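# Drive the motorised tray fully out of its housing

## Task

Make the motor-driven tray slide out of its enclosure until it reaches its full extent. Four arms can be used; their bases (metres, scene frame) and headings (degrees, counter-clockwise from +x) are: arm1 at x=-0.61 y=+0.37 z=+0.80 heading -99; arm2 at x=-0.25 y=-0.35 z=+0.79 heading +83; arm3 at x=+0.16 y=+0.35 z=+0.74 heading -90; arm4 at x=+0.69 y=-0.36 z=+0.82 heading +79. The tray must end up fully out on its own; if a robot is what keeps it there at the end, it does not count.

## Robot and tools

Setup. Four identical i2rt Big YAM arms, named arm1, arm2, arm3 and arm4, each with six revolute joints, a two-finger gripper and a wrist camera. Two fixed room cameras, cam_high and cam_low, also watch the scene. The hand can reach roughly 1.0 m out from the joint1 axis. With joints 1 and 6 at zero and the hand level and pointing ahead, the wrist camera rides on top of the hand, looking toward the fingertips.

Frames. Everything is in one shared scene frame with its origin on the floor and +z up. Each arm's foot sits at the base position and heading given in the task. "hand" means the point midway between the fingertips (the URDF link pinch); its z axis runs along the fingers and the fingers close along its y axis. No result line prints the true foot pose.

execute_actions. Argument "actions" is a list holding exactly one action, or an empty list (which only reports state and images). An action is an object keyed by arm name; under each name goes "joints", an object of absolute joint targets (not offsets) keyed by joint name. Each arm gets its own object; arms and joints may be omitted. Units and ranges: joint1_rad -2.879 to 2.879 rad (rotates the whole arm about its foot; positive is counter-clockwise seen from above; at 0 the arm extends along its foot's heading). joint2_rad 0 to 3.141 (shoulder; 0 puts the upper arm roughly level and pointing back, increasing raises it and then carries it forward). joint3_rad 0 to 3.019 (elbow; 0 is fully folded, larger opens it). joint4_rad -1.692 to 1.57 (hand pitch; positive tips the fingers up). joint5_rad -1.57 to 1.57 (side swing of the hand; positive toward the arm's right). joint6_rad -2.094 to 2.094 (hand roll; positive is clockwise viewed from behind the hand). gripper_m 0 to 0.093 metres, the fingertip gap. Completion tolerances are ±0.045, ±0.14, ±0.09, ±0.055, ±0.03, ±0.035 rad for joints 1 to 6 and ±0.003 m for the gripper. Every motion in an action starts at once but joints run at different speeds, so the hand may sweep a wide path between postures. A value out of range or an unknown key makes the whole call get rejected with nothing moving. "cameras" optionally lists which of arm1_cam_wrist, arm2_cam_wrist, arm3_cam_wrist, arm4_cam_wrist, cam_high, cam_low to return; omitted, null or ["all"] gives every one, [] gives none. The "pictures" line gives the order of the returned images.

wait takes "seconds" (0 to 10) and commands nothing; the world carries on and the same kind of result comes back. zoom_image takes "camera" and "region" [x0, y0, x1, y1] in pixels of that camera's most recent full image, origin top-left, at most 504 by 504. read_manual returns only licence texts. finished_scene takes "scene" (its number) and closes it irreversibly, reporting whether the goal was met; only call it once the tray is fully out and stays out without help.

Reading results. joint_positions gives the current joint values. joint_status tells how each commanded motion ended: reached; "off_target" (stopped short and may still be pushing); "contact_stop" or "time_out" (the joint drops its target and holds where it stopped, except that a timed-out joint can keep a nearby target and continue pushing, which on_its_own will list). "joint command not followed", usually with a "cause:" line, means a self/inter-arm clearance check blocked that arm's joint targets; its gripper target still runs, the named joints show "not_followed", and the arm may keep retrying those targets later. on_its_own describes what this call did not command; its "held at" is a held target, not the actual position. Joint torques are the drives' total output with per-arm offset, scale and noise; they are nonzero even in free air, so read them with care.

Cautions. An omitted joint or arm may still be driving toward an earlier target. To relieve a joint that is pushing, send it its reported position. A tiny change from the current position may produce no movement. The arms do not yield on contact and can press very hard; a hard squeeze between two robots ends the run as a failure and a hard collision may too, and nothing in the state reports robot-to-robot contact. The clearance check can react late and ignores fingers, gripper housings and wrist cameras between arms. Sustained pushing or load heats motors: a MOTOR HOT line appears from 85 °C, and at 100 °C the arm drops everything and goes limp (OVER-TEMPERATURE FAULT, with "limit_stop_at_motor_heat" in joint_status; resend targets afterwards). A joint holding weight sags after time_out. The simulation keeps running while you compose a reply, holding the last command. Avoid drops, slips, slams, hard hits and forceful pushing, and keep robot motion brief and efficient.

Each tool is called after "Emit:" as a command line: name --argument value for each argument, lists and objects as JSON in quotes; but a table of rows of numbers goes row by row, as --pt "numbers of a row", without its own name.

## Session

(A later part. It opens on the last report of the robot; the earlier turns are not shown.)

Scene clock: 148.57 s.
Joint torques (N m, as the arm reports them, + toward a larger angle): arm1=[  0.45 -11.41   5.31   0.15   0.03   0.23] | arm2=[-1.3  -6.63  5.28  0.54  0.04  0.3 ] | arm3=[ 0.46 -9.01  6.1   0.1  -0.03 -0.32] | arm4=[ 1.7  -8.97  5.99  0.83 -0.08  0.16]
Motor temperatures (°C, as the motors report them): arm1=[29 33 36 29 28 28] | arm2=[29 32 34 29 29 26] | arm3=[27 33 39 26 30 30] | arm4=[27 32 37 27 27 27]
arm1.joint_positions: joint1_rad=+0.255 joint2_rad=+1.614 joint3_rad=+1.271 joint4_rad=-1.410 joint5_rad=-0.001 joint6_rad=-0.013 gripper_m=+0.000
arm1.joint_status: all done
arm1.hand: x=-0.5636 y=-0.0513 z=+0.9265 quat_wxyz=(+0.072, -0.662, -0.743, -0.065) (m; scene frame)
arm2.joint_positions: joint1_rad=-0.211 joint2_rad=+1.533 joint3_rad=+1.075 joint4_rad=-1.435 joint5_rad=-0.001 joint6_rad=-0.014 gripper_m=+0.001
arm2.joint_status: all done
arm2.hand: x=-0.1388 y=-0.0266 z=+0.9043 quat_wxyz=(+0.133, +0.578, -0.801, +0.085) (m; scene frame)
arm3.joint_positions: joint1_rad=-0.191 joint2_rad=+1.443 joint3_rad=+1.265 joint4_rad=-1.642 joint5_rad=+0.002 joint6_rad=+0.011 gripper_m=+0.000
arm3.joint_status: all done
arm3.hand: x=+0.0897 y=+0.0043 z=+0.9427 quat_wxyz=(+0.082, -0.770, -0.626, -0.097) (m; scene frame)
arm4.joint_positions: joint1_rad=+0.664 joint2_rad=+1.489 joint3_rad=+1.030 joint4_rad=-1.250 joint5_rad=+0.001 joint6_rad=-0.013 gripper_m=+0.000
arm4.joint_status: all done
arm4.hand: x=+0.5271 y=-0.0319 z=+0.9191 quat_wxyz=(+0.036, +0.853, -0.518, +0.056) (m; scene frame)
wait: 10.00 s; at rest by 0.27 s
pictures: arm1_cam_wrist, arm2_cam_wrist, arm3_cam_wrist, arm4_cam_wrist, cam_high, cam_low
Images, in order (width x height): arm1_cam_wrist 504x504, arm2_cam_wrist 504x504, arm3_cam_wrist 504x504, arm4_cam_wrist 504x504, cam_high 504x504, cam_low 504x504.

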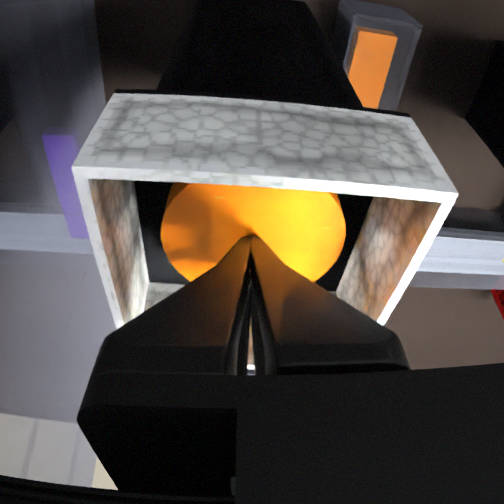

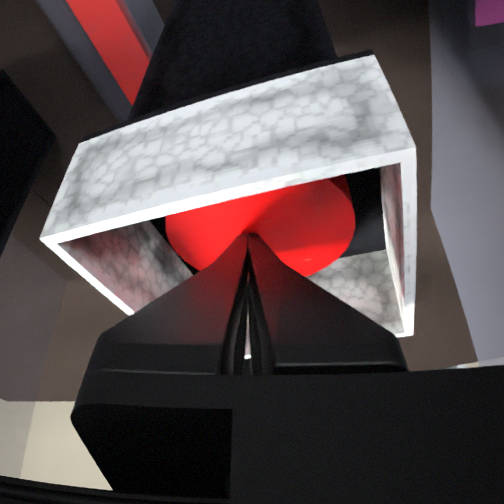

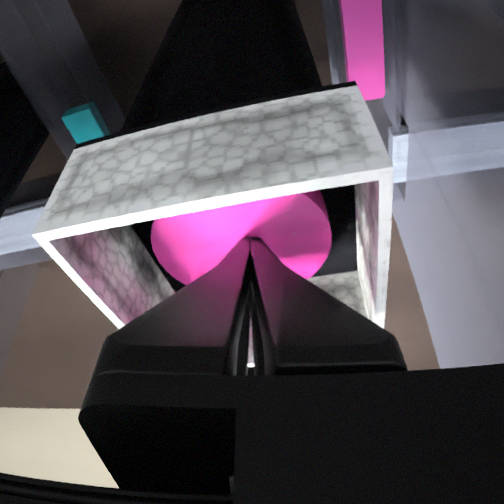

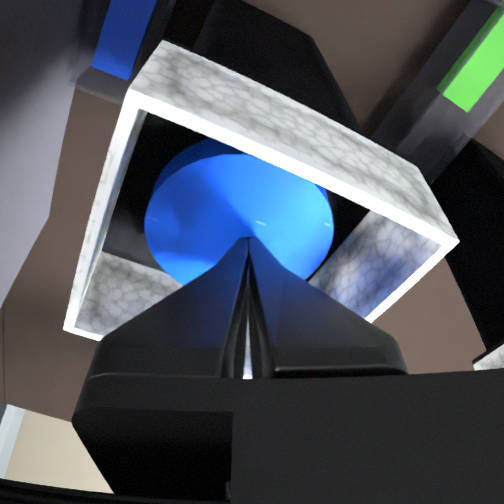

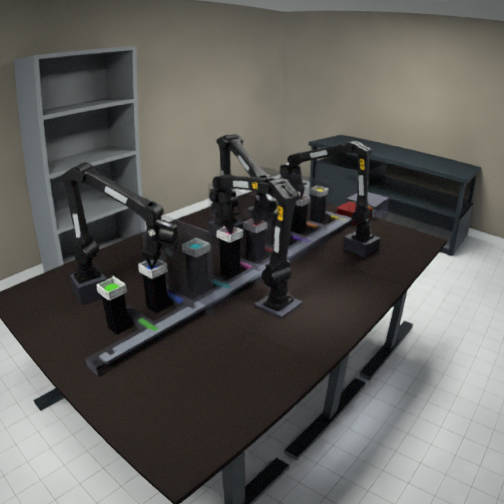

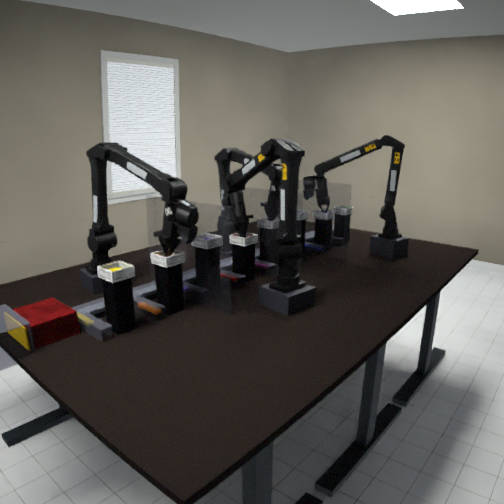

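Switch the slow pairs (arms 2 and 3) first, then the fast pairs (arms 1 and 4) about 20 s later.

Emit:
execute_actions --actions '[{"arm2":{"joints":{"joint2_rad":1.26}},"arm3":{"joints":{"joint2_rad":1.25}}}]' --cameras '[]'

Emit:
execute_actions --actions '[{"arm2":{"joints":{"joint1_rad":0.43,"joint4_rad":-1.44}},"arm3":{"joints":{"joint1_rad":0.42,"joint4_rad":-1.53}}}]' --cameras '[]'

Emit:
execute_actions --actions '[{"arm2":{"joints":{"joint2_rad":1.49}},"arm3":{"joints":{"joint2_rad":1.46}}}]' --cameras '[]'

Emit:
wait --seconds 10

Emit:
wait --seconds 7

Emit:
execute_actions --actions '[{"arm1":{"joints":{"joint2_rad":1.49,"joint3_rad":1.27}},"arm4":{"joints":{"joint2_rad":1.32}}}]' --cameras '[]'

Emit:
execute_actions --actions '[{"arm1":{"joints":{"joint1_rad":-0.25,"joint4_rad":-1.27}},"arm4":{"joints":{"joint1_rad":0.045,"joint4_rad":-1.36}}}]' --cameras '[]'

Emit:
execute_actions --actions '[{"arm1":{"joints":{"joint2_rad":1.66}},"arm4":{"joints":{"joint2_rad":1.555}}}]' --cameras '["arm1_cam_wrist","arm4_cam_wrist"]'

Scene clock: 162.07 s.
Joint torques (N m, as the arm reports them, + toward a larger angle): arm1=[ -0.15 -11.12   5.48   0.21   0.04   0.21] | arm2=[-1.32 -6.57  7.56  0.74  0.04  0.3 ] | arm3=[ 0.28 -9.    8.31  0.54  0.   -0.3 ] | arm4=[ 1.56 -8.98  5.97  0.84 -0.08  0.18]
Motor temperatures (°C, as the motors report them): arm1=[29 33 36 29 28 28] | arm2=[29 32 35 29 29 26] | arm3=[27 33 40 26 30 30] | arm4=[27 32 37 27 27 27]
arm1.joint_positions: joint1_rad=+0.255 joint2_rad=+1.614 joint3_rad=+1.271 joint4_rad=-1.410 joint5_rad=-0.001 joint6_rad=-0.013 gripper_m=+0.000
arm1.joint_status: not commanded
arm1.hand: x=-0.5636 y=-0.0513 z=+0.9265 quat_wxyz=(+0.072, -0.662, -0.743, -0.065) (m; scene frame)
arm2.joint_positions: joint1_rad=-0.211 joint2_rad=+1.248 joint3_rad=+1.056 joint4_rad=-1.426 joint5_rad=-0.001 joint6_rad=-0.014 gripper_m=+0.001
arm2.joint_status: all done
arm2.hand: x=-0.1415 y=-0.0374 z=+0.9873 quat_wxyz=(+0.020, +0.584, -0.811, +0.006) (m; scene frame)
arm3.joint_positions: joint1_rad=-0.191 joint2_rad=+1.240 joint3_rad=+1.242 joint4_rad=-1.642 joint5_rad=+0.002 joint6_rad=+0.011 gripper_m=+0.000
arm3.joint_status: all done
arm3.hand: x=+0.0951 y=+0.0318 z=+1.0004 quat_wxyz=(+0.024, -0.776, -0.630, -0.027) (m; scene frame)
arm4.joint_positions: joint1_rad=+0.664 joint2_rad=+1.489 joint3_rad=+1.030 joint4_rad=-1.250 joint5_rad=+0.001 joint6_rad=-0.013 gripper_m=+0.000
arm4.joint_status: not commanded
arm4.hand: x=+0.5271 y=-0.0319 z=+0.9191 quat_wxyz=(+0.036, +0.853, -0.518, +0.056) (m; scene frame)
pictures: none
No camera images: the call's "cameras" was empty. Leave "cameras" out to get every camera's image.

Scene clock: 163.30 s.
Joint torques (N m, as the arm reports them, + toward a larger angle): arm1=[  0.74 -11.17   5.49   0.18   0.05   0.21] | arm2=[-1.63 -6.46  7.63  0.03  0.05  0.29] | arm3=[-0.14 -9.49  8.43  1.24 -0.01 -0.3 ] | arm4=[ 1.65 -9.12  5.97  0.83 -0.08  0.16]
Motor temperatures (°C, as the motors report them): arm1=[29 33 36 29 28 28] | arm2=[29 32 35 29 29 26] | arm3=[27 33 40 26 30 30] | arm4=[27 32 37 27 27 27]
arm1.joint_positions: joint1_rad=+0.255 joint2_rad=+1.614 joint3_rad=+1.271 joint4_rad=-1.410 joint5_rad=-0.001 joint6_rad=-0.013 gripper_m=+0.000
arm1.joint_status: not commanded
arm1.hand: x=-0.5636 y=-0.0513 z=+0.9265 quat_wxyz=(+0.072, -0.662, -0.743, -0.065) (m; scene frame)
arm2.joint_positions: joint1_rad=+0.431 joint2_rad=+1.249 joint3_rad=+1.056 joint4_rad=-1.432 joint5_rad=-0.001 joint6_rad=-0.014 gripper_m=+0.001
arm2.joint_status: all done
arm2.hand: x=-0.3489 y=-0.0352 z=+0.9890 quat_wxyz=(+0.015, +0.810, -0.586, +0.015) (m; scene frame)
arm3.joint_positions: joint1_rad=+0.421 joint2_rad=+1.240 joint3_rad=+1.242 joint4_rad=-1.544 joint5_rad=+0.002 joint6_rad=+0.010 gripper_m=+0.000
arm3.joint_status: all done
arm3.hand: x=+0.3012 y=+0.0309 z=+1.0000 quat_wxyz=(-0.011, -0.550, -0.835, +0.007) (m; scene frame)
arm4.joint_positions: joint1_rad=+0.664 joint2_rad=+1.489 joint3_rad=+1.030 joint4_rad=-1.250 joint5_rad=+0.001 joint6_rad=-0.013 gripper_m=+0.000
arm4.joint_status: not commanded
arm4.hand: x=+0.5271 y=-0.0319 z=+0.9191 quat_wxyz=(+0.036, +0.853, -0.518, +0.056) (m; scene frame)
pictures: none
No camera images: the call's "cameras" was empty. Leave "cameras" out to get every camera's image.

Scene clock: 164.17 s.
Joint torques (N m, as the arm reports them, + toward a larger angle): arm1=[  1.3  -10.47   5.82   0.07   0.14   0.27] | arm2=[-1.57 -5.36  5.72  0.38  0.05  0.3 ] | arm3=[ 0.33 -9.2   6.49  0.99  0.01 -0.31] | arm4=[ 1.54 -8.87  5.96  0.81 -0.08  0.17]
Motor temperatures (°C, as the motors report them): arm1=[29 33 36 29 28 28] | arm2=[29 32 35 29 29 26] | arm3=[27 33 40 26 30 30] | arm4=[27 32 37 27 27 27]
arm1.joint_positions: joint1_rad=+0.255 joint2_rad=+1.614 joint3_rad=+1.271 joint4_rad=-1.410 joint5_rad=-0.001 joint6_rad=-0.013 gripper_m=+0.000
arm1.joint_status: not commanded
arm1.hand: x=-0.5636 y=-0.0513 z=+0.9265 quat_wxyz=(+0.072, -0.662, -0.743, -0.065) (m; scene frame)
arm2.joint_positions: joint1_rad=+0.431 joint2_rad=+1.440 joint3_rad=+1.074 joint4_rad=-1.448 joint5_rad=-0.001 joint6_rad=-0.014 gripper_m=+0.001
arm2.joint_status: all done
arm2.hand: x=-0.3521 y=-0.0259 z=+0.9361 quat_wxyz=(+0.072, +0.805, -0.582, +0.091) (m; scene frame)
arm3.joint_positions: joint1_rad=+0.421 joint2_rad=+1.410 joint3_rad=+1.263 joint4_rad=-1.546 joint5_rad=+0.002 joint6_rad=+0.010 gripper_m=+0.000
arm3.joint_status: all done
arm3.hand: x=+0.3112 y=+0.0088 z=+0.9495 quat_wxyz=(+0.052, -0.549, -0.834, -0.034) (m; scene frame)
arm4.joint_positions: joint1_rad=+0.664 joint2_rad=+1.489 joint3_rad=+1.030 joint4_rad=-1.250 joint5_rad=+0.001 joint6_rad=-0.013 gripper_m=+0.000
arm4.joint_status: not commanded
arm4.hand: x=+0.5271 y=-0.0319 z=+0.9191 quat_wxyz=(+0.036, +0.853, -0.518, +0.056) (m; scene frame)
pictures: none
No camera images: the call's "cameras" was empty. Leave "cameras" out to get every camera's image.

Scene clock: 174.17 s.
Joint torques (N m, as the arm reports them, + toward a larger angle): arm1=[  1.34 -10.33   5.5    0.18   0.05   0.22] | arm2=[-1.55 -5.42  5.74  0.38  0.05  0.3 ] | arm3=[ 0.78 -8.53  6.51  1.01  0.02 -0.3 ] | arm4=[ 1.64 -9.01  5.98  0.81 -0.08  0.18]
Motor temperatures (°C, as the motors report them): arm1=[29 33 36 29 28 28] | arm2=[29 32 35 29 29 26] | arm3=[27 33 40 26 30 30] | arm4=[27 32 37 27 27 27]
arm1.joint_positions: joint1_rad=+0.255 joint2_rad=+1.614 joint3_rad=+1.271 joint4_rad=-1.410 joint5_rad=-0.001 joint6_rad=-0.013 gripper_m=+0.000
arm1.joint_status: not commanded
arm1.hand: x=-0.5636 y=-0.0513 z=+0.9265 quat_wxyz=(+0.072, -0.662, -0.743, -0.065) (m; scene frame)
arm2.joint_positions: joint1_rad=+0.431 joint2_rad=+1.440 joint3_rad=+1.074 joint4_rad=-1.448 joint5_rad=-0.001 joint6_rad=-0.014 gripper_m=+0.001
arm2.joint_status: all done
arm2.hand: x=-0.3521 y=-0.0259 z=+0.9361 quat_wxyz=(+0.072, +0.805, -0.582, +0.091) (m; scene frame)
arm3.joint_positions: joint1_rad=+0.421 joint2_rad=+1.410 joint3_rad=+1.263 joint4_rad=-1.546 joint5_rad=+0.002 joint6_rad=+0.010 gripper_m=+0.000
arm3.joint_status: all done
arm3.hand: x=+0.3112 y=+0.0088 z=+0.9495 quat_wxyz=(+0.052, -0.549, -0.834, -0.034) (m; scene frame)
arm4.joint_positions: joint1_rad=+0.664 joint2_rad=+1.489 joint3_rad=+1.030 joint4_rad=-1.250 joint5_rad=+0.001 joint6_rad=-0.013 gripper_m=+0.000
arm4.joint_status: not commanded
arm4.hand: x=+0.5271 y=-0.0319 z=+0.9191 quat_wxyz=(+0.036, +0.853, -0.518, +0.056) (m; scene frame)
wait: 10.00 s; at rest by 0.27 s
pictures: arm1_cam_wrist, arm2_cam_wrist, arm3_cam_wrist, arm4_cam_wrist, cam_high, cam_low
Images, in order (width x height): arm1_cam_wrist 504x504, arm2_cam_wrist 504x504, arm3_cam_wrist 504x504, arm4_cam_wrist 504x504, cam_high 504x504, cam_low 504x504.

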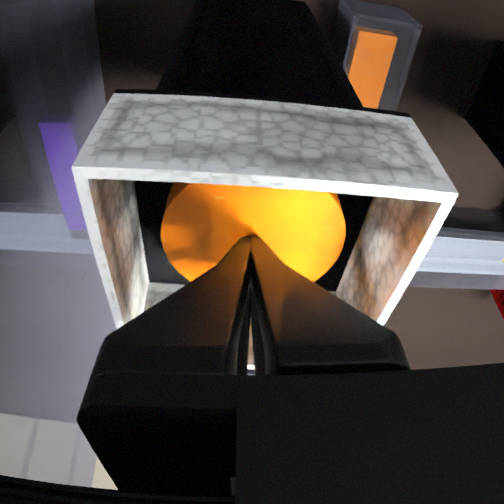

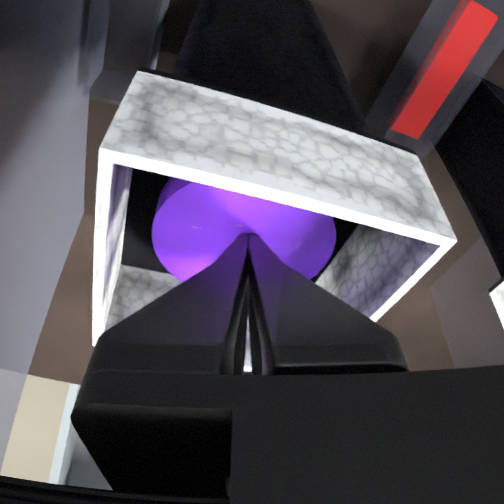

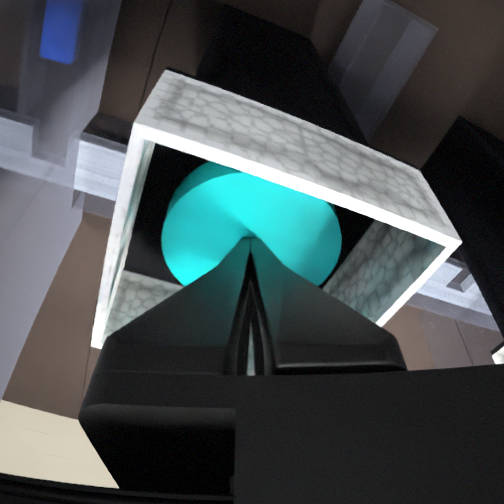

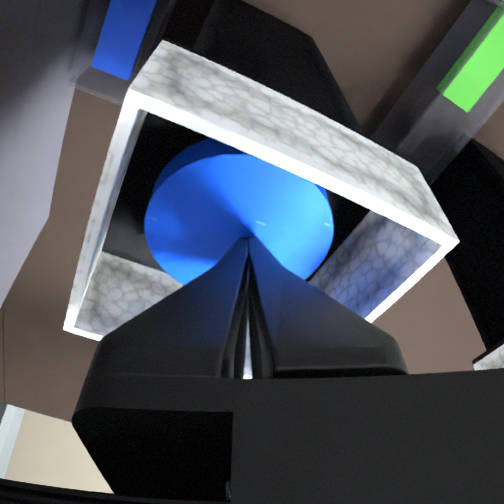

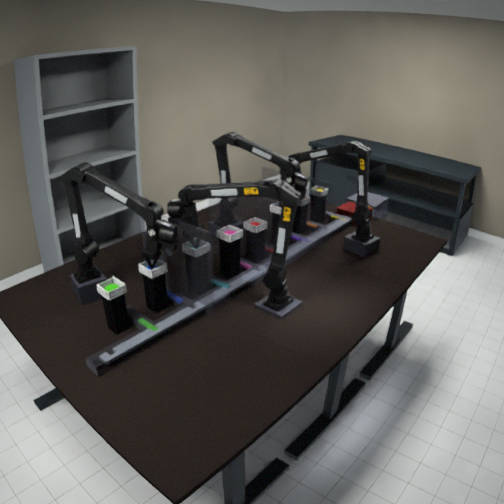

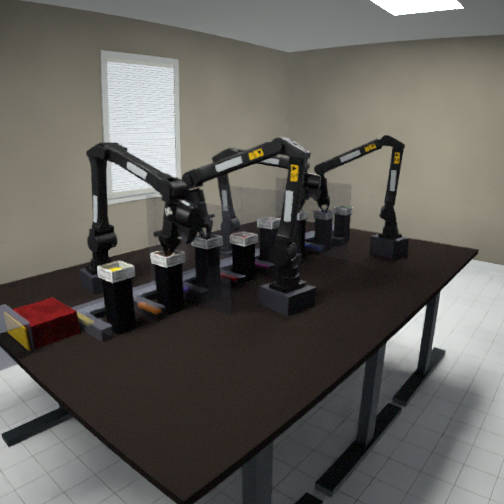

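Scene clock: 181.17 s.
Joint torques (N m, as the arm reports them, + toward a larger angle): arm1=[  0.38 -10.43   5.52  -0.14   0.07   0.26] | arm2=[-1.52 -5.44  5.73  0.39  0.05  0.3 ] | arm3=[ 0.45 -8.94  6.46  0.93 -0.03 -0.29] | arm4=[ 1.71 -9.    5.95  0.85 -0.07  0.17]
Motor temperatures (°C, as the motors report them): arm1=[29 34 36 29 28 28] | arm2=[29 32 35 29 29 26] | arm3=[27 33 40 26 30 30] | arm4=[27 32 37 27 27 27]
arm1.joint_positions: joint1_rad=+0.255 joint2_rad=+1.614 joint3_rad=+1.271 joint4_rad=-1.410 joint5_rad=-0.001 joint6_rad=-0.013 gripper_m=+0.000
arm1.joint_status: not commanded
arm1.hand: x=-0.5636 y=-0.0513 z=+0.9265 quat_wxyz=(+0.072, -0.662, -0.743, -0.065) (m; scene frame)
arm2.joint_positions: joint1_rad=+0.431 joint2_rad=+1.440 joint3_rad=+1.074 joint4_rad=-1.448 joint5_rad=-0.001 joint6_rad=-0.014 gripper_m=+0.001
arm2.joint_status: all done
arm2.hand: x=-0.3521 y=-0.0259 z=+0.9361 quat_wxyz=(+0.072, +0.805, -0.582, +0.091) (m; scene frame)
arm3.joint_positions: joint1_rad=+0.421 joint2_rad=+1.410 joint3_rad=+1.263 joint4_rad=-1.546 joint5_rad=+0.002 joint6_rad=+0.010 gripper_m=+0.000
arm3.joint_status: all done
arm3.hand: x=+0.3112 y=+0.0088 z=+0.9495 quat_wxyz=(+0.052, -0.549, -0.834, -0.034) (m; scene frame)
arm4.joint_positions: joint1_rad=+0.664 joint2_rad=+1.489 joint3_rad=+1.030 joint4_rad=-1.250 joint5_rad=+0.001 joint6_rad=-0.013 gripper_m=+0.000
arm4.joint_status: not commanded
arm4.hand: x=+0.5271 y=-0.0319 z=+0.9191 quat_wxyz=(+0.036, +0.853, -0.518, +0.056) (m; scene frame)
wait: 7.00 s; at rest by 0.27 s
pictures: arm1_cam_wrist, arm2_cam_wrist, arm3_cam_wrist, arm4_cam_wrist, cam_high, cam_low
Images, in order (width x height): arm1_cam_wrist 504x504, arm2_cam_wrist 504x504, arm3_cam_wrist 504x504, arm4_cam_wrist 504x504, cam_high 504x504, cam_low 504x504.

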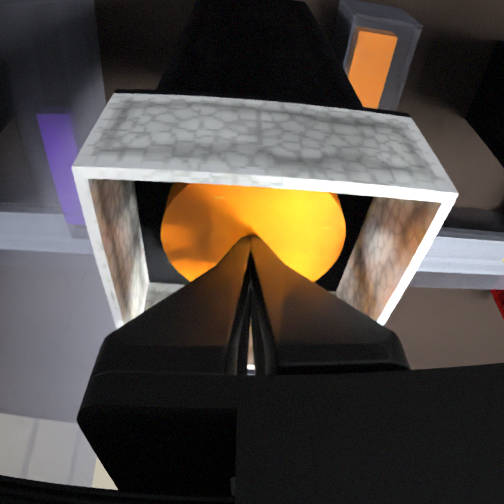

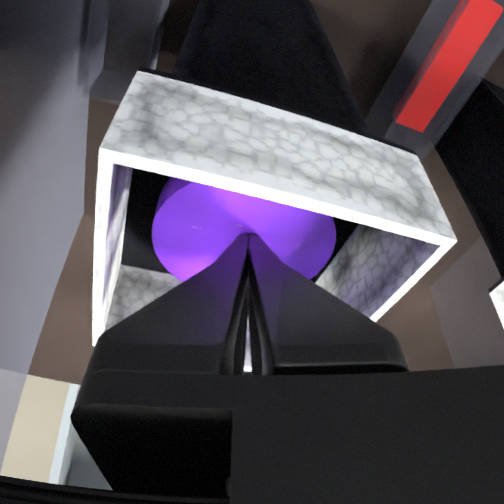

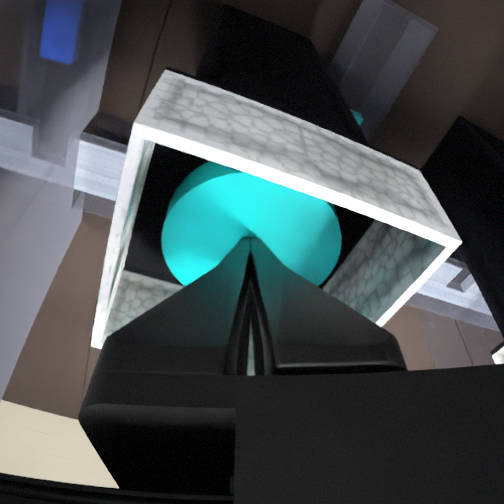

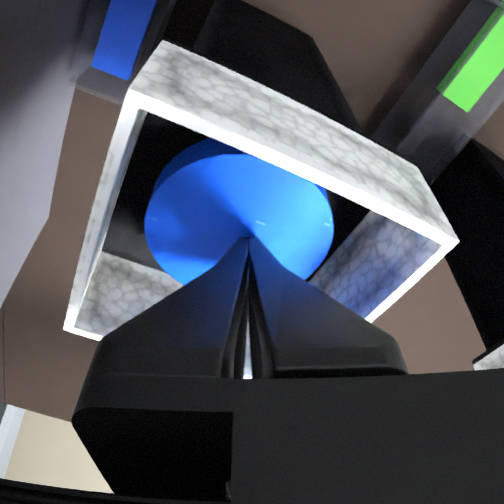

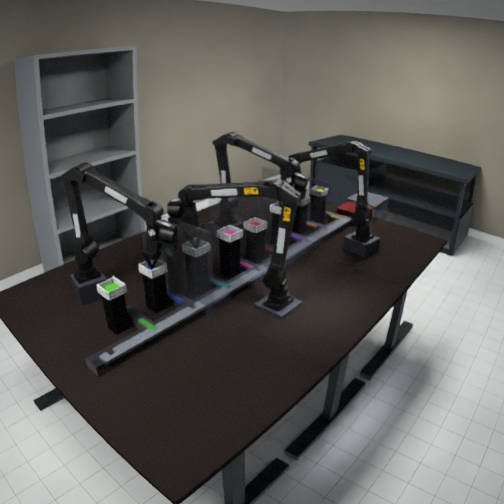

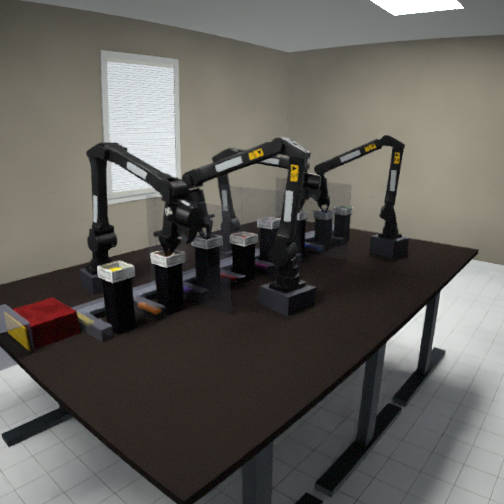

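Scene clock: 182.20 s.
Joint torques (N m, as the arm reports them, + toward a larger angle): arm1=[  0.38 -12.4    8.72   0.33   0.1    0.21] | arm2=[-1.58 -5.43  5.72  0.4   0.05  0.3 ] | arm3=[ 0.36 -8.77  6.42  1.09  0.   -0.3 ] | arm4=[ 1.67 -8.94  7.64  1.14 -0.07  0.17]
Motor temperatures (°C, as the motors report them): arm1=[29 34 36 29 28 28] | arm2=[29 32 35 29 29 26] | arm3=[27 33 40 26 30 30] | arm4=[27 32 37 27 27 27]
arm1.joint_positions: joint1_rad=+0.255 joint2_rad=+1.483 joint3_rad=+1.271 joint4_rad=-1.410 joint5_rad=-0.001 joint6_rad=-0.013 gripper_m=+0.000
arm1.joint_status: all done
arm1.hand: x=-0.5638 y=-0.0478 z=+0.9786 quat_wxyz=(+0.023, -0.665, -0.746, -0.021) (m; scene frame)
arm2.joint_positions: joint1_rad=+0.431 joint2_rad=+1.440 joint3_rad=+1.074 joint4_rad=-1.448 joint5_rad=-0.001 joint6_rad=-0.014 gripper_m=+0.001
arm2.joint_status: not commanded
arm2.hand: x=-0.3521 y=-0.0259 z=+0.9361 quat_wxyz=(+0.072, +0.805, -0.582, +0.091) (m; scene frame)
arm3.joint_positions: joint1_rad=+0.421 joint2_rad=+1.410 joint3_rad=+1.263 joint4_rad=-1.546 joint5_rad=+0.002 joint6_rad=+0.010 gripper_m=+0.000
arm3.joint_status: not commanded
arm3.hand: x=+0.3112 y=+0.0088 z=+0.9495 quat_wxyz=(+0.052, -0.549, -0.834, -0.034) (m; scene frame)
arm4.joint_positions: joint1_rad=+0.664 joint2_rad=+1.304 joint3_rad=+1.017 joint4_rad=-1.249 joint5_rad=+0.001 joint6_rad=-0.013 gripper_m=+0.000
arm4.joint_status: all done
arm4.hand: x=+0.5294 y=-0.0362 z=+0.9783 quat_wxyz=(-0.010, +0.854, -0.519, -0.018) (m; scene frame)
pictures: none
No camera images: the call's "cameras" was empty. Leave "cameras" out to get every camera's image.

Scene clock: 183.43 s.
Joint torques (N m, as the arm reports them, + toward a larger angle): arm1=[  1.81 -12.49   8.89   0.91   0.01   0.22] | arm2=[-1.58 -5.41  5.72  0.37  0.05  0.3 ] | arm3=[ 0.8  -9.    6.51  0.95 -0.01 -0.27] | arm4=[ 0.57 -8.94  7.53 -0.04 -0.07  0.18]
Motor temperatures (°C, as the motors report them): arm1=[29 34 37 29 28 28] | arm2=[29 32 35 29 29 26] | arm3=[27 33 40 26 30 30] | arm4=[27 32 37 27 27 27]
arm1.joint_positions: joint1_rad=-0.257 joint2_rad=+1.483 joint3_rad=+1.271 joint4_rad=-1.281 joint5_rad=+0.001 joint6_rad=-0.013 gripper_m=+0.000
arm1.joint_status: all done
arm1.hand: x=-0.7854 y=-0.0442 z=+0.9797 quat_wxyz=(-0.015, -0.832, -0.554, +0.031) (m; scene frame)
arm2.joint_positions: joint1_rad=+0.431 joint2_rad=+1.440 joint3_rad=+1.074 joint4_rad=-1.448 joint5_rad=-0.001 joint6_rad=-0.014 gripper_m=+0.001
arm2.joint_status: not commanded
arm2.hand: x=-0.3521 y=-0.0259 z=+0.9361 quat_wxyz=(+0.072, +0.805, -0.582, +0.091) (m; scene frame)
arm3.joint_positions: joint1_rad=+0.421 joint2_rad=+1.410 joint3_rad=+1.263 joint4_rad=-1.546 joint5_rad=+0.002 joint6_rad=+0.010 gripper_m=+0.000
arm3.joint_status: not commanded
arm3.hand: x=+0.3112 y=+0.0088 z=+0.9495 quat_wxyz=(+0.052, -0.549, -0.834, -0.034) (m; scene frame)
arm4.joint_positions: joint1_rad=+0.051 joint2_rad=+1.306 joint3_rad=+1.017 joint4_rad=-1.349 joint5_rad=+0.001 joint6_rad=-0.013 gripper_m=+0.000
arm4.joint_status: all done
arm4.hand: x=+0.7419 y=-0.0264 z=+0.9769 quat_wxyz=(+0.026, +0.657, -0.753, +0.019) (m; scene frame)
pictures: none
No camera images: the call's "cameras" was empty. Leave "cameras" out to get every camera's image.

Scene clock: 184.27 s.
Joint torques (N m, as the arm reports them, + toward a larger angle): arm1=[  2.   -12.23   6.9    0.94  -0.01   0.22] | arm2=[-1.58 -5.4   5.72  0.39  0.05  0.3 ] | arm3=[ 0.79 -8.63  6.47  0.77  0.   -0.3 ] | arm4=[ 0.59 -9.3   5.65  0.03 -0.06  0.17]
Motor temperatures (°C, as the motors report them): arm1=[29 34 37 29 28 28] | arm2=[29 32 35 29 29 26] | arm3=[27 33 40 26 30 30] | arm4=[27 32 37 27 27 27]
arm1.joint_positions: joint1_rad=-0.257 joint2_rad=+1.615 joint3_rad=+1.288 joint4_rad=-1.280 joint5_rad=+0.001 joint6_rad=-0.013 gripper_m=+0.000
arm1.joint_status: all done
arm1.hand: x=-0.7899 y=-0.0534 z=+0.9287 quat_wxyz=(+0.016, -0.832, -0.554, -0.016) (m; scene frame)
arm2.joint_positions: joint1_rad=+0.431 joint2_rad=+1.440 joint3_rad=+1.074 joint4_rad=-1.448 joint5_rad=-0.001 joint6_rad=-0.014 gripper_m=+0.001
arm2.joint_status: not commanded
arm2.hand: x=-0.3521 y=-0.0259 z=+0.9361 quat_wxyz=(+0.072, +0.805, -0.582, +0.091) (m; scene frame)
arm3.joint_positions: joint1_rad=+0.421 joint2_rad=+1.410 joint3_rad=+1.263 joint4_rad=-1.546 joint5_rad=+0.002 joint6_rad=+0.010 gripper_m=+0.000
arm3.joint_status: not commanded
arm3.hand: x=+0.3112 y=+0.0088 z=+0.9495 quat_wxyz=(+0.052, -0.549, -0.834, -0.034) (m; scene frame)
arm4.joint_positions: joint1_rad=+0.051 joint2_rad=+1.517 joint3_rad=+1.030 joint4_rad=-1.360 joint5_rad=+0.000 joint6_rad=-0.013 gripper_m=+0.000
arm4.joint_status: all done
arm4.hand: x=+0.7418 y=-0.0239 z=+0.9144 quat_wxyz=(+0.105, +0.652, -0.746, +0.086) (m; scene frame)
pictures: arm1_cam_wrist, arm4_cam_wrist
Images, in order (width x height): arm1_cam_wrist 504x504, arm4_cam_wrist 504x504.

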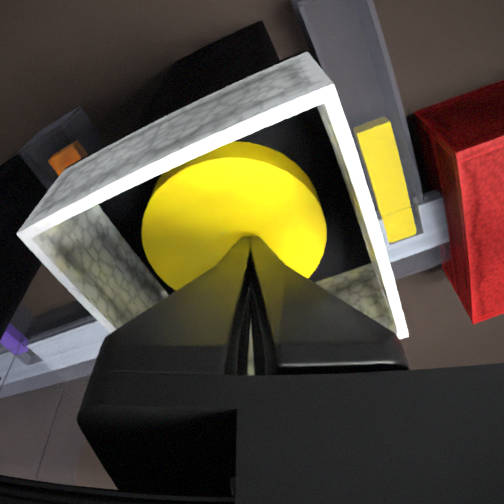

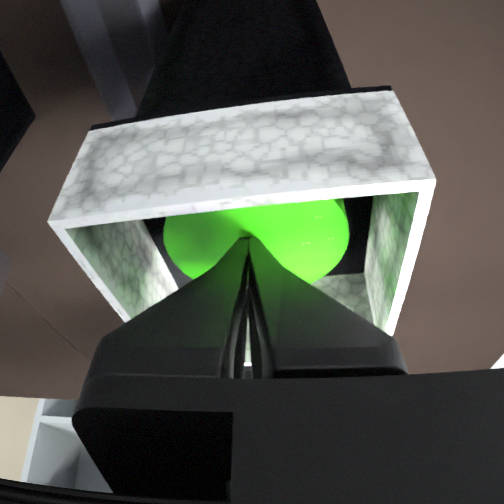

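Emit:
wait --seconds 10

Emit:
wait --seconds 10

Scene clock: 196.20 s.
Joint torques (N m, as the arm reports them, + toward a larger angle): arm1=[  2.03 -11.29   7.14   0.53  -0.02   0.2 ] | arm2=[-1.53 -5.45  5.72  0.39  0.05  0.29] | arm3=[ 0.19 -8.89  6.44  0.9  -0.01 -0.31] | arm4=[ 0.71 -9.36  5.63 -0.04 -0.06  0.17]
Motor temperatures (°C, as the motors report them): arm1=[29 34 37 29 28 28] | arm2=[29 32 35 29 29 26] | arm3=[27 33 40 26 30 30] | arm4=[27 32 37 27 27 27]
arm1.joint_positions: joint1_rad=-0.257 joint2_rad=+1.615 joint3_rad=+1.288 joint4_rad=-1.280 joint5_rad=+0.001 joint6_rad=-0.013 gripper_m=+0.000
arm1.joint_status: all done
arm1.hand: x=-0.7899 y=-0.0534 z=+0.9287 quat_wxyz=(+0.016, -0.832, -0.554, -0.016) (m; scene frame)
arm2.joint_positions: joint1_rad=+0.431 joint2_rad=+1.440 joint3_rad=+1.074 joint4_rad=-1.448 joint5_rad=-0.001 joint6_rad=-0.014 gripper_m=+0.001
arm2.joint_status: not commanded
arm2.hand: x=-0.3521 y=-0.0259 z=+0.9361 quat_wxyz=(+0.072, +0.805, -0.582, +0.091) (m; scene frame)
arm3.joint_positions: joint1_rad=+0.421 joint2_rad=+1.410 joint3_rad=+1.263 joint4_rad=-1.546 joint5_rad=+0.002 joint6_rad=+0.010 gripper_m=+0.000
arm3.joint_status: not commanded
arm3.hand: x=+0.3112 y=+0.0088 z=+0.9495 quat_wxyz=(+0.052, -0.549, -0.834, -0.034) (m; scene frame)
arm4.joint_positions: joint1_rad=+0.051 joint2_rad=+1.517 joint3_rad=+1.030 joint4_rad=-1.360 joint5_rad=+0.000 joint6_rad=-0.013 gripper_m=+0.000
arm4.joint_status: all done
arm4.hand: x=+0.7418 y=-0.0239 z=+0.9144 quat_wxyz=(+0.105, +0.652, -0.746, +0.086) (m; scene frame)
wait: 10.00 s; at rest from the start
pictures: arm1_cam_wrist, arm2_cam_wrist, arm3_cam_wrist, arm4_cam_wrist, cam_high, cam_low
Images, in order (width x height): arm1_cam_wrist 504x504, arm2_cam_wrist 504x504, arm3_cam_wrist 504x504, arm4_cam_wrist 504x504, cam_high 504x504, cam_low 504x504.

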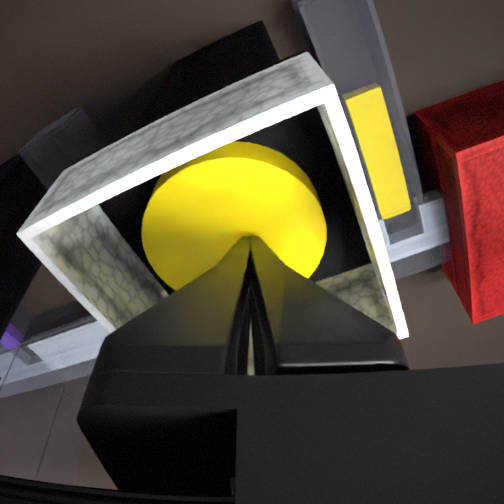

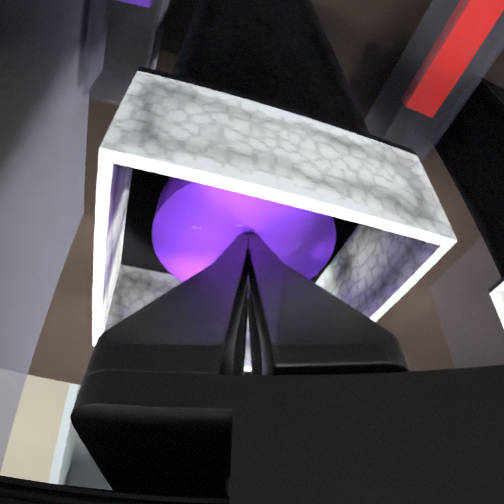

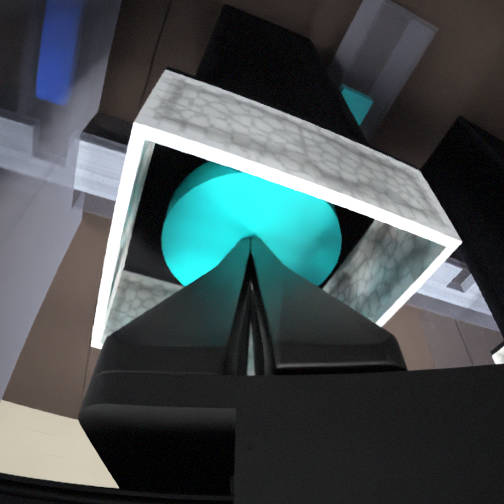

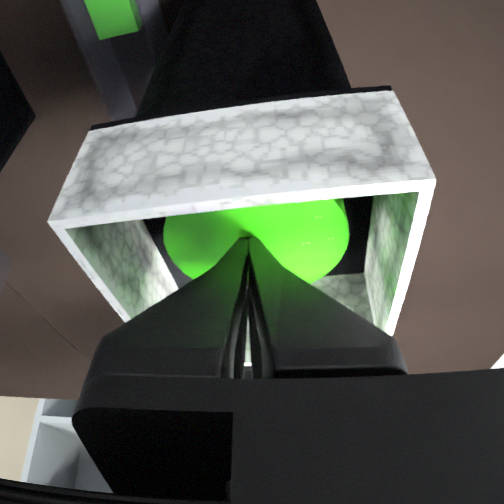

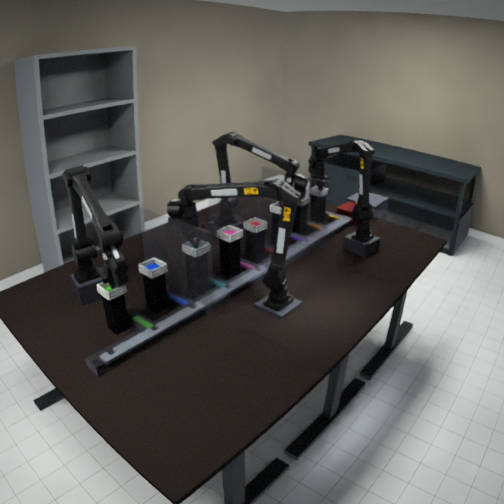

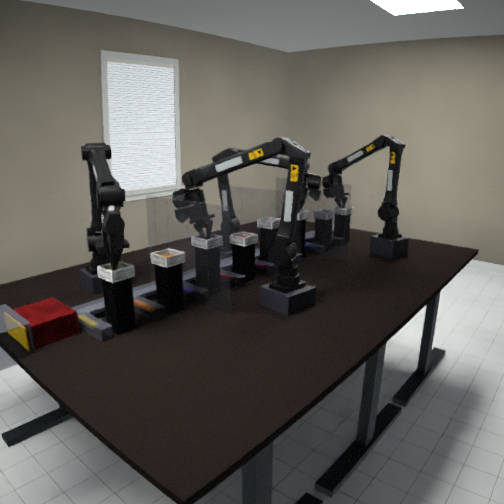

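Scene clock: 206.20 s.
Joint torques (N m, as the arm reports them, + toward a larger angle): arm1=[  1.61 -11.2    7.08   0.44  -0.04   0.27] | arm2=[-1.56 -5.45  5.73  0.38  0.04  0.3 ] | arm3=[ 0.3  -9.2   6.53  0.96  0.01 -0.29] | arm4=[ 0.54 -9.38  5.67 -0.03 -0.06  0.17]
Motor temperatures (°C, as the motors report them): arm1=[29 34 37 29 28 28] | arm2=[29 32 35 29 29 26] | arm3=[27 33 40 26 30 30] | arm4=[27 32 37 27 27 27]
arm1.joint_positions: joint1_rad=-0.257 joint2_rad=+1.615 joint3_rad=+1.288 joint4_rad=-1.280 joint5_rad=+0.001 joint6_rad=-0.013 gripper_m=+0.000
arm1.joint_status: all done
arm1.hand: x=-0.7899 y=-0.0534 z=+0.9287 quat_wxyz=(+0.016, -0.832, -0.554, -0.016) (m; scene frame)
arm2.joint_positions: joint1_rad=+0.431 joint2_rad=+1.440 joint3_rad=+1.074 joint4_rad=-1.448 joint5_rad=-0.001 joint6_rad=-0.014 gripper_m=+0.001
arm2.joint_status: not commanded
arm2.hand: x=-0.3521 y=-0.0259 z=+0.9361 quat_wxyz=(+0.072, +0.805, -0.582, +0.091) (m; scene frame)
arm3.joint_positions: joint1_rad=+0.421 joint2_rad=+1.410 joint3_rad=+1.263 joint4_rad=-1.546 joint5_rad=+0.002 joint6_rad=+0.010 gripper_m=+0.000
arm3.joint_status: not commanded
arm3.hand: x=+0.3112 y=+0.0088 z=+0.9495 quat_wxyz=(+0.052, -0.549, -0.834, -0.034) (m; scene frame)
arm4.joint_positions: joint1_rad=+0.051 joint2_rad=+1.517 joint3_rad=+1.030 joint4_rad=-1.360 joint5_rad=+0.000 joint6_rad=-0.013 gripper_m=+0.000
arm4.joint_status: all done
arm4.hand: x=+0.7418 y=-0.0239 z=+0.9144 quat_wxyz=(+0.105, +0.652, -0.746, +0.086) (m; scene frame)
wait: 10.00 s; at rest by 0.27 s
pictures: arm1_cam_wrist, arm2_cam_wrist, arm3_cam_wrist, arm4_cam_wrist, cam_high, cam_low
Images, in order (width x height): arm1_cam_wrist 504x504, arm2_cam_wrist 504x504, arm3_cam_wrist 504x504, arm4_cam_wrist 504x504, cam_high 504x504, cam_low 504x504.

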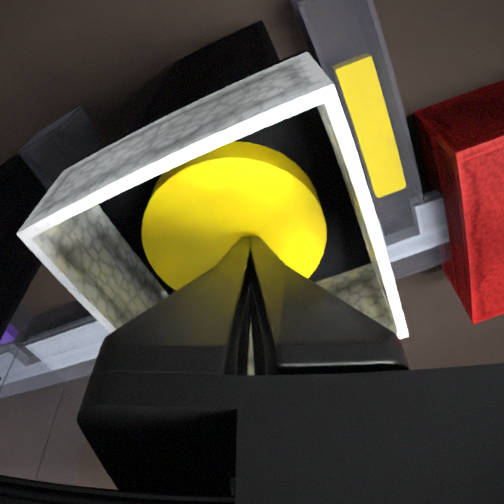

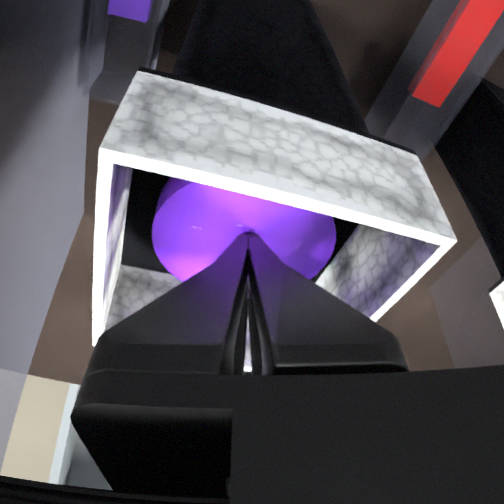

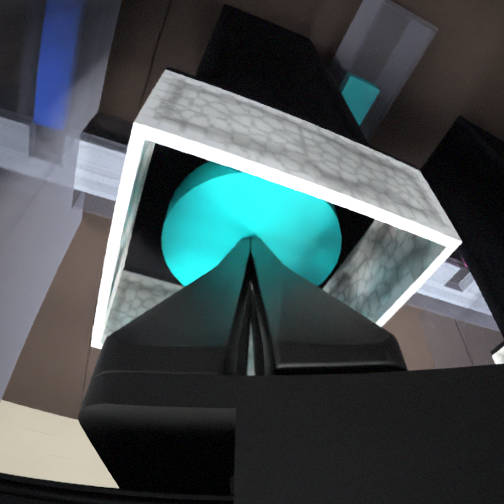

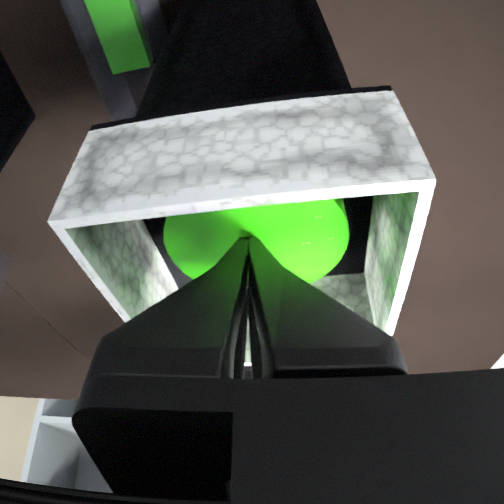

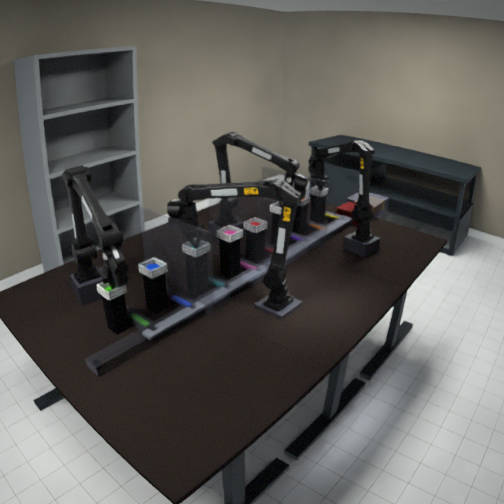

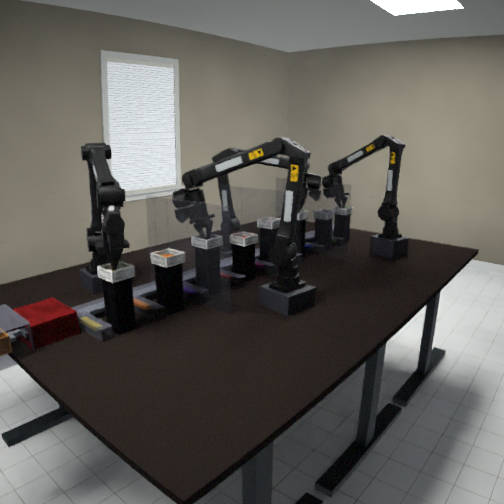

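Emit:
execute_actions --actions '[{"arm1":{"joints":{"joint2_rad":1.52}},"arm2":{"joints":{"joint2_rad":1.33}},"arm3":{"joints":{"joint2_rad":1.3}},"arm4":{"joints":{"joint2_rad":1.4}}}]' --cameras '[]'

Emit:
finished_scene --scene 2

Scene clock: 212.73 s.
Joint torques (N m, as the arm reports them, + toward a larger angle): arm1=[  2.28 -13.51   8.35   0.92  -0.09   0.21] | arm2=[-1.54 -8.3   6.93  0.42  0.05  0.3 ] | arm3=[  0.62 -10.18   8.15   0.79   0.    -0.32] | arm4=[ 0.47 -9.97  7.09  0.2  -0.06  0.17]
Motor temperatures (°C, as the motors report them): arm1=[29 34 37 29 28 28] | arm2=[29 32 35 29 29 26] | arm3=[27 33 40 26 30 30] | arm4=[27 32 37 27 27 27]
arm1.joint_positions: joint1_rad=-0.257 joint2_rad=+1.519 joint3_rad=+1.276 joint4_rad=-1.278 joint5_rad=+0.001 joint6_rad=-0.013 gripper_m=+0.000
arm1.joint_status: all done
arm1.hand: x=-0.7871 y=-0.0478 z=+0.9657 quat_wxyz=(-0.007, -0.832, -0.554, +0.019) (m; scene frame)
arm2.joint_positions: joint1_rad=+0.431 joint2_rad=+1.323 joint3_rad=+1.061 joint4_rad=-1.444 joint5_rad=-0.001 joint6_rad=-0.014 gripper_m=+0.001
arm2.joint_status: all done
arm2.hand: x=-0.3498 y=-0.0326 z=+0.9684 quat_wxyz=(+0.039, +0.809, -0.585, +0.047) (m; scene frame)
arm3.joint_positions: joint1_rad=+0.421 joint2_rad=+1.285 joint3_rad=+1.246 joint4_rad=-1.539 joint5_rad=+0.002 joint6_rad=+0.010 gripper_m=+0.000
arm3.joint_status: all done
arm3.hand: x=+0.3045 y=+0.0236 z=+0.9863 quat_wxyz=(+0.004, -0.550, -0.835, -0.003) (m; scene frame)
arm4.joint_positions: joint1_rad=+0.051 joint2_rad=+1.387 joint3_rad=+1.019 joint4_rad=-1.360 joint5_rad=+0.000 joint6_rad=-0.013 gripper_m=+0.000
arm4.joint_status: all done
arm4.hand: x=+0.7416 y=-0.0267 z=+0.9523 quat_wxyz=(+0.060, +0.656, -0.751, +0.048) (m; scene frame)
pictures: none
No camera images: the call's "cameras" was empty. Leave "cameras" out to get every camera's image.

The scene is finished: the task was done.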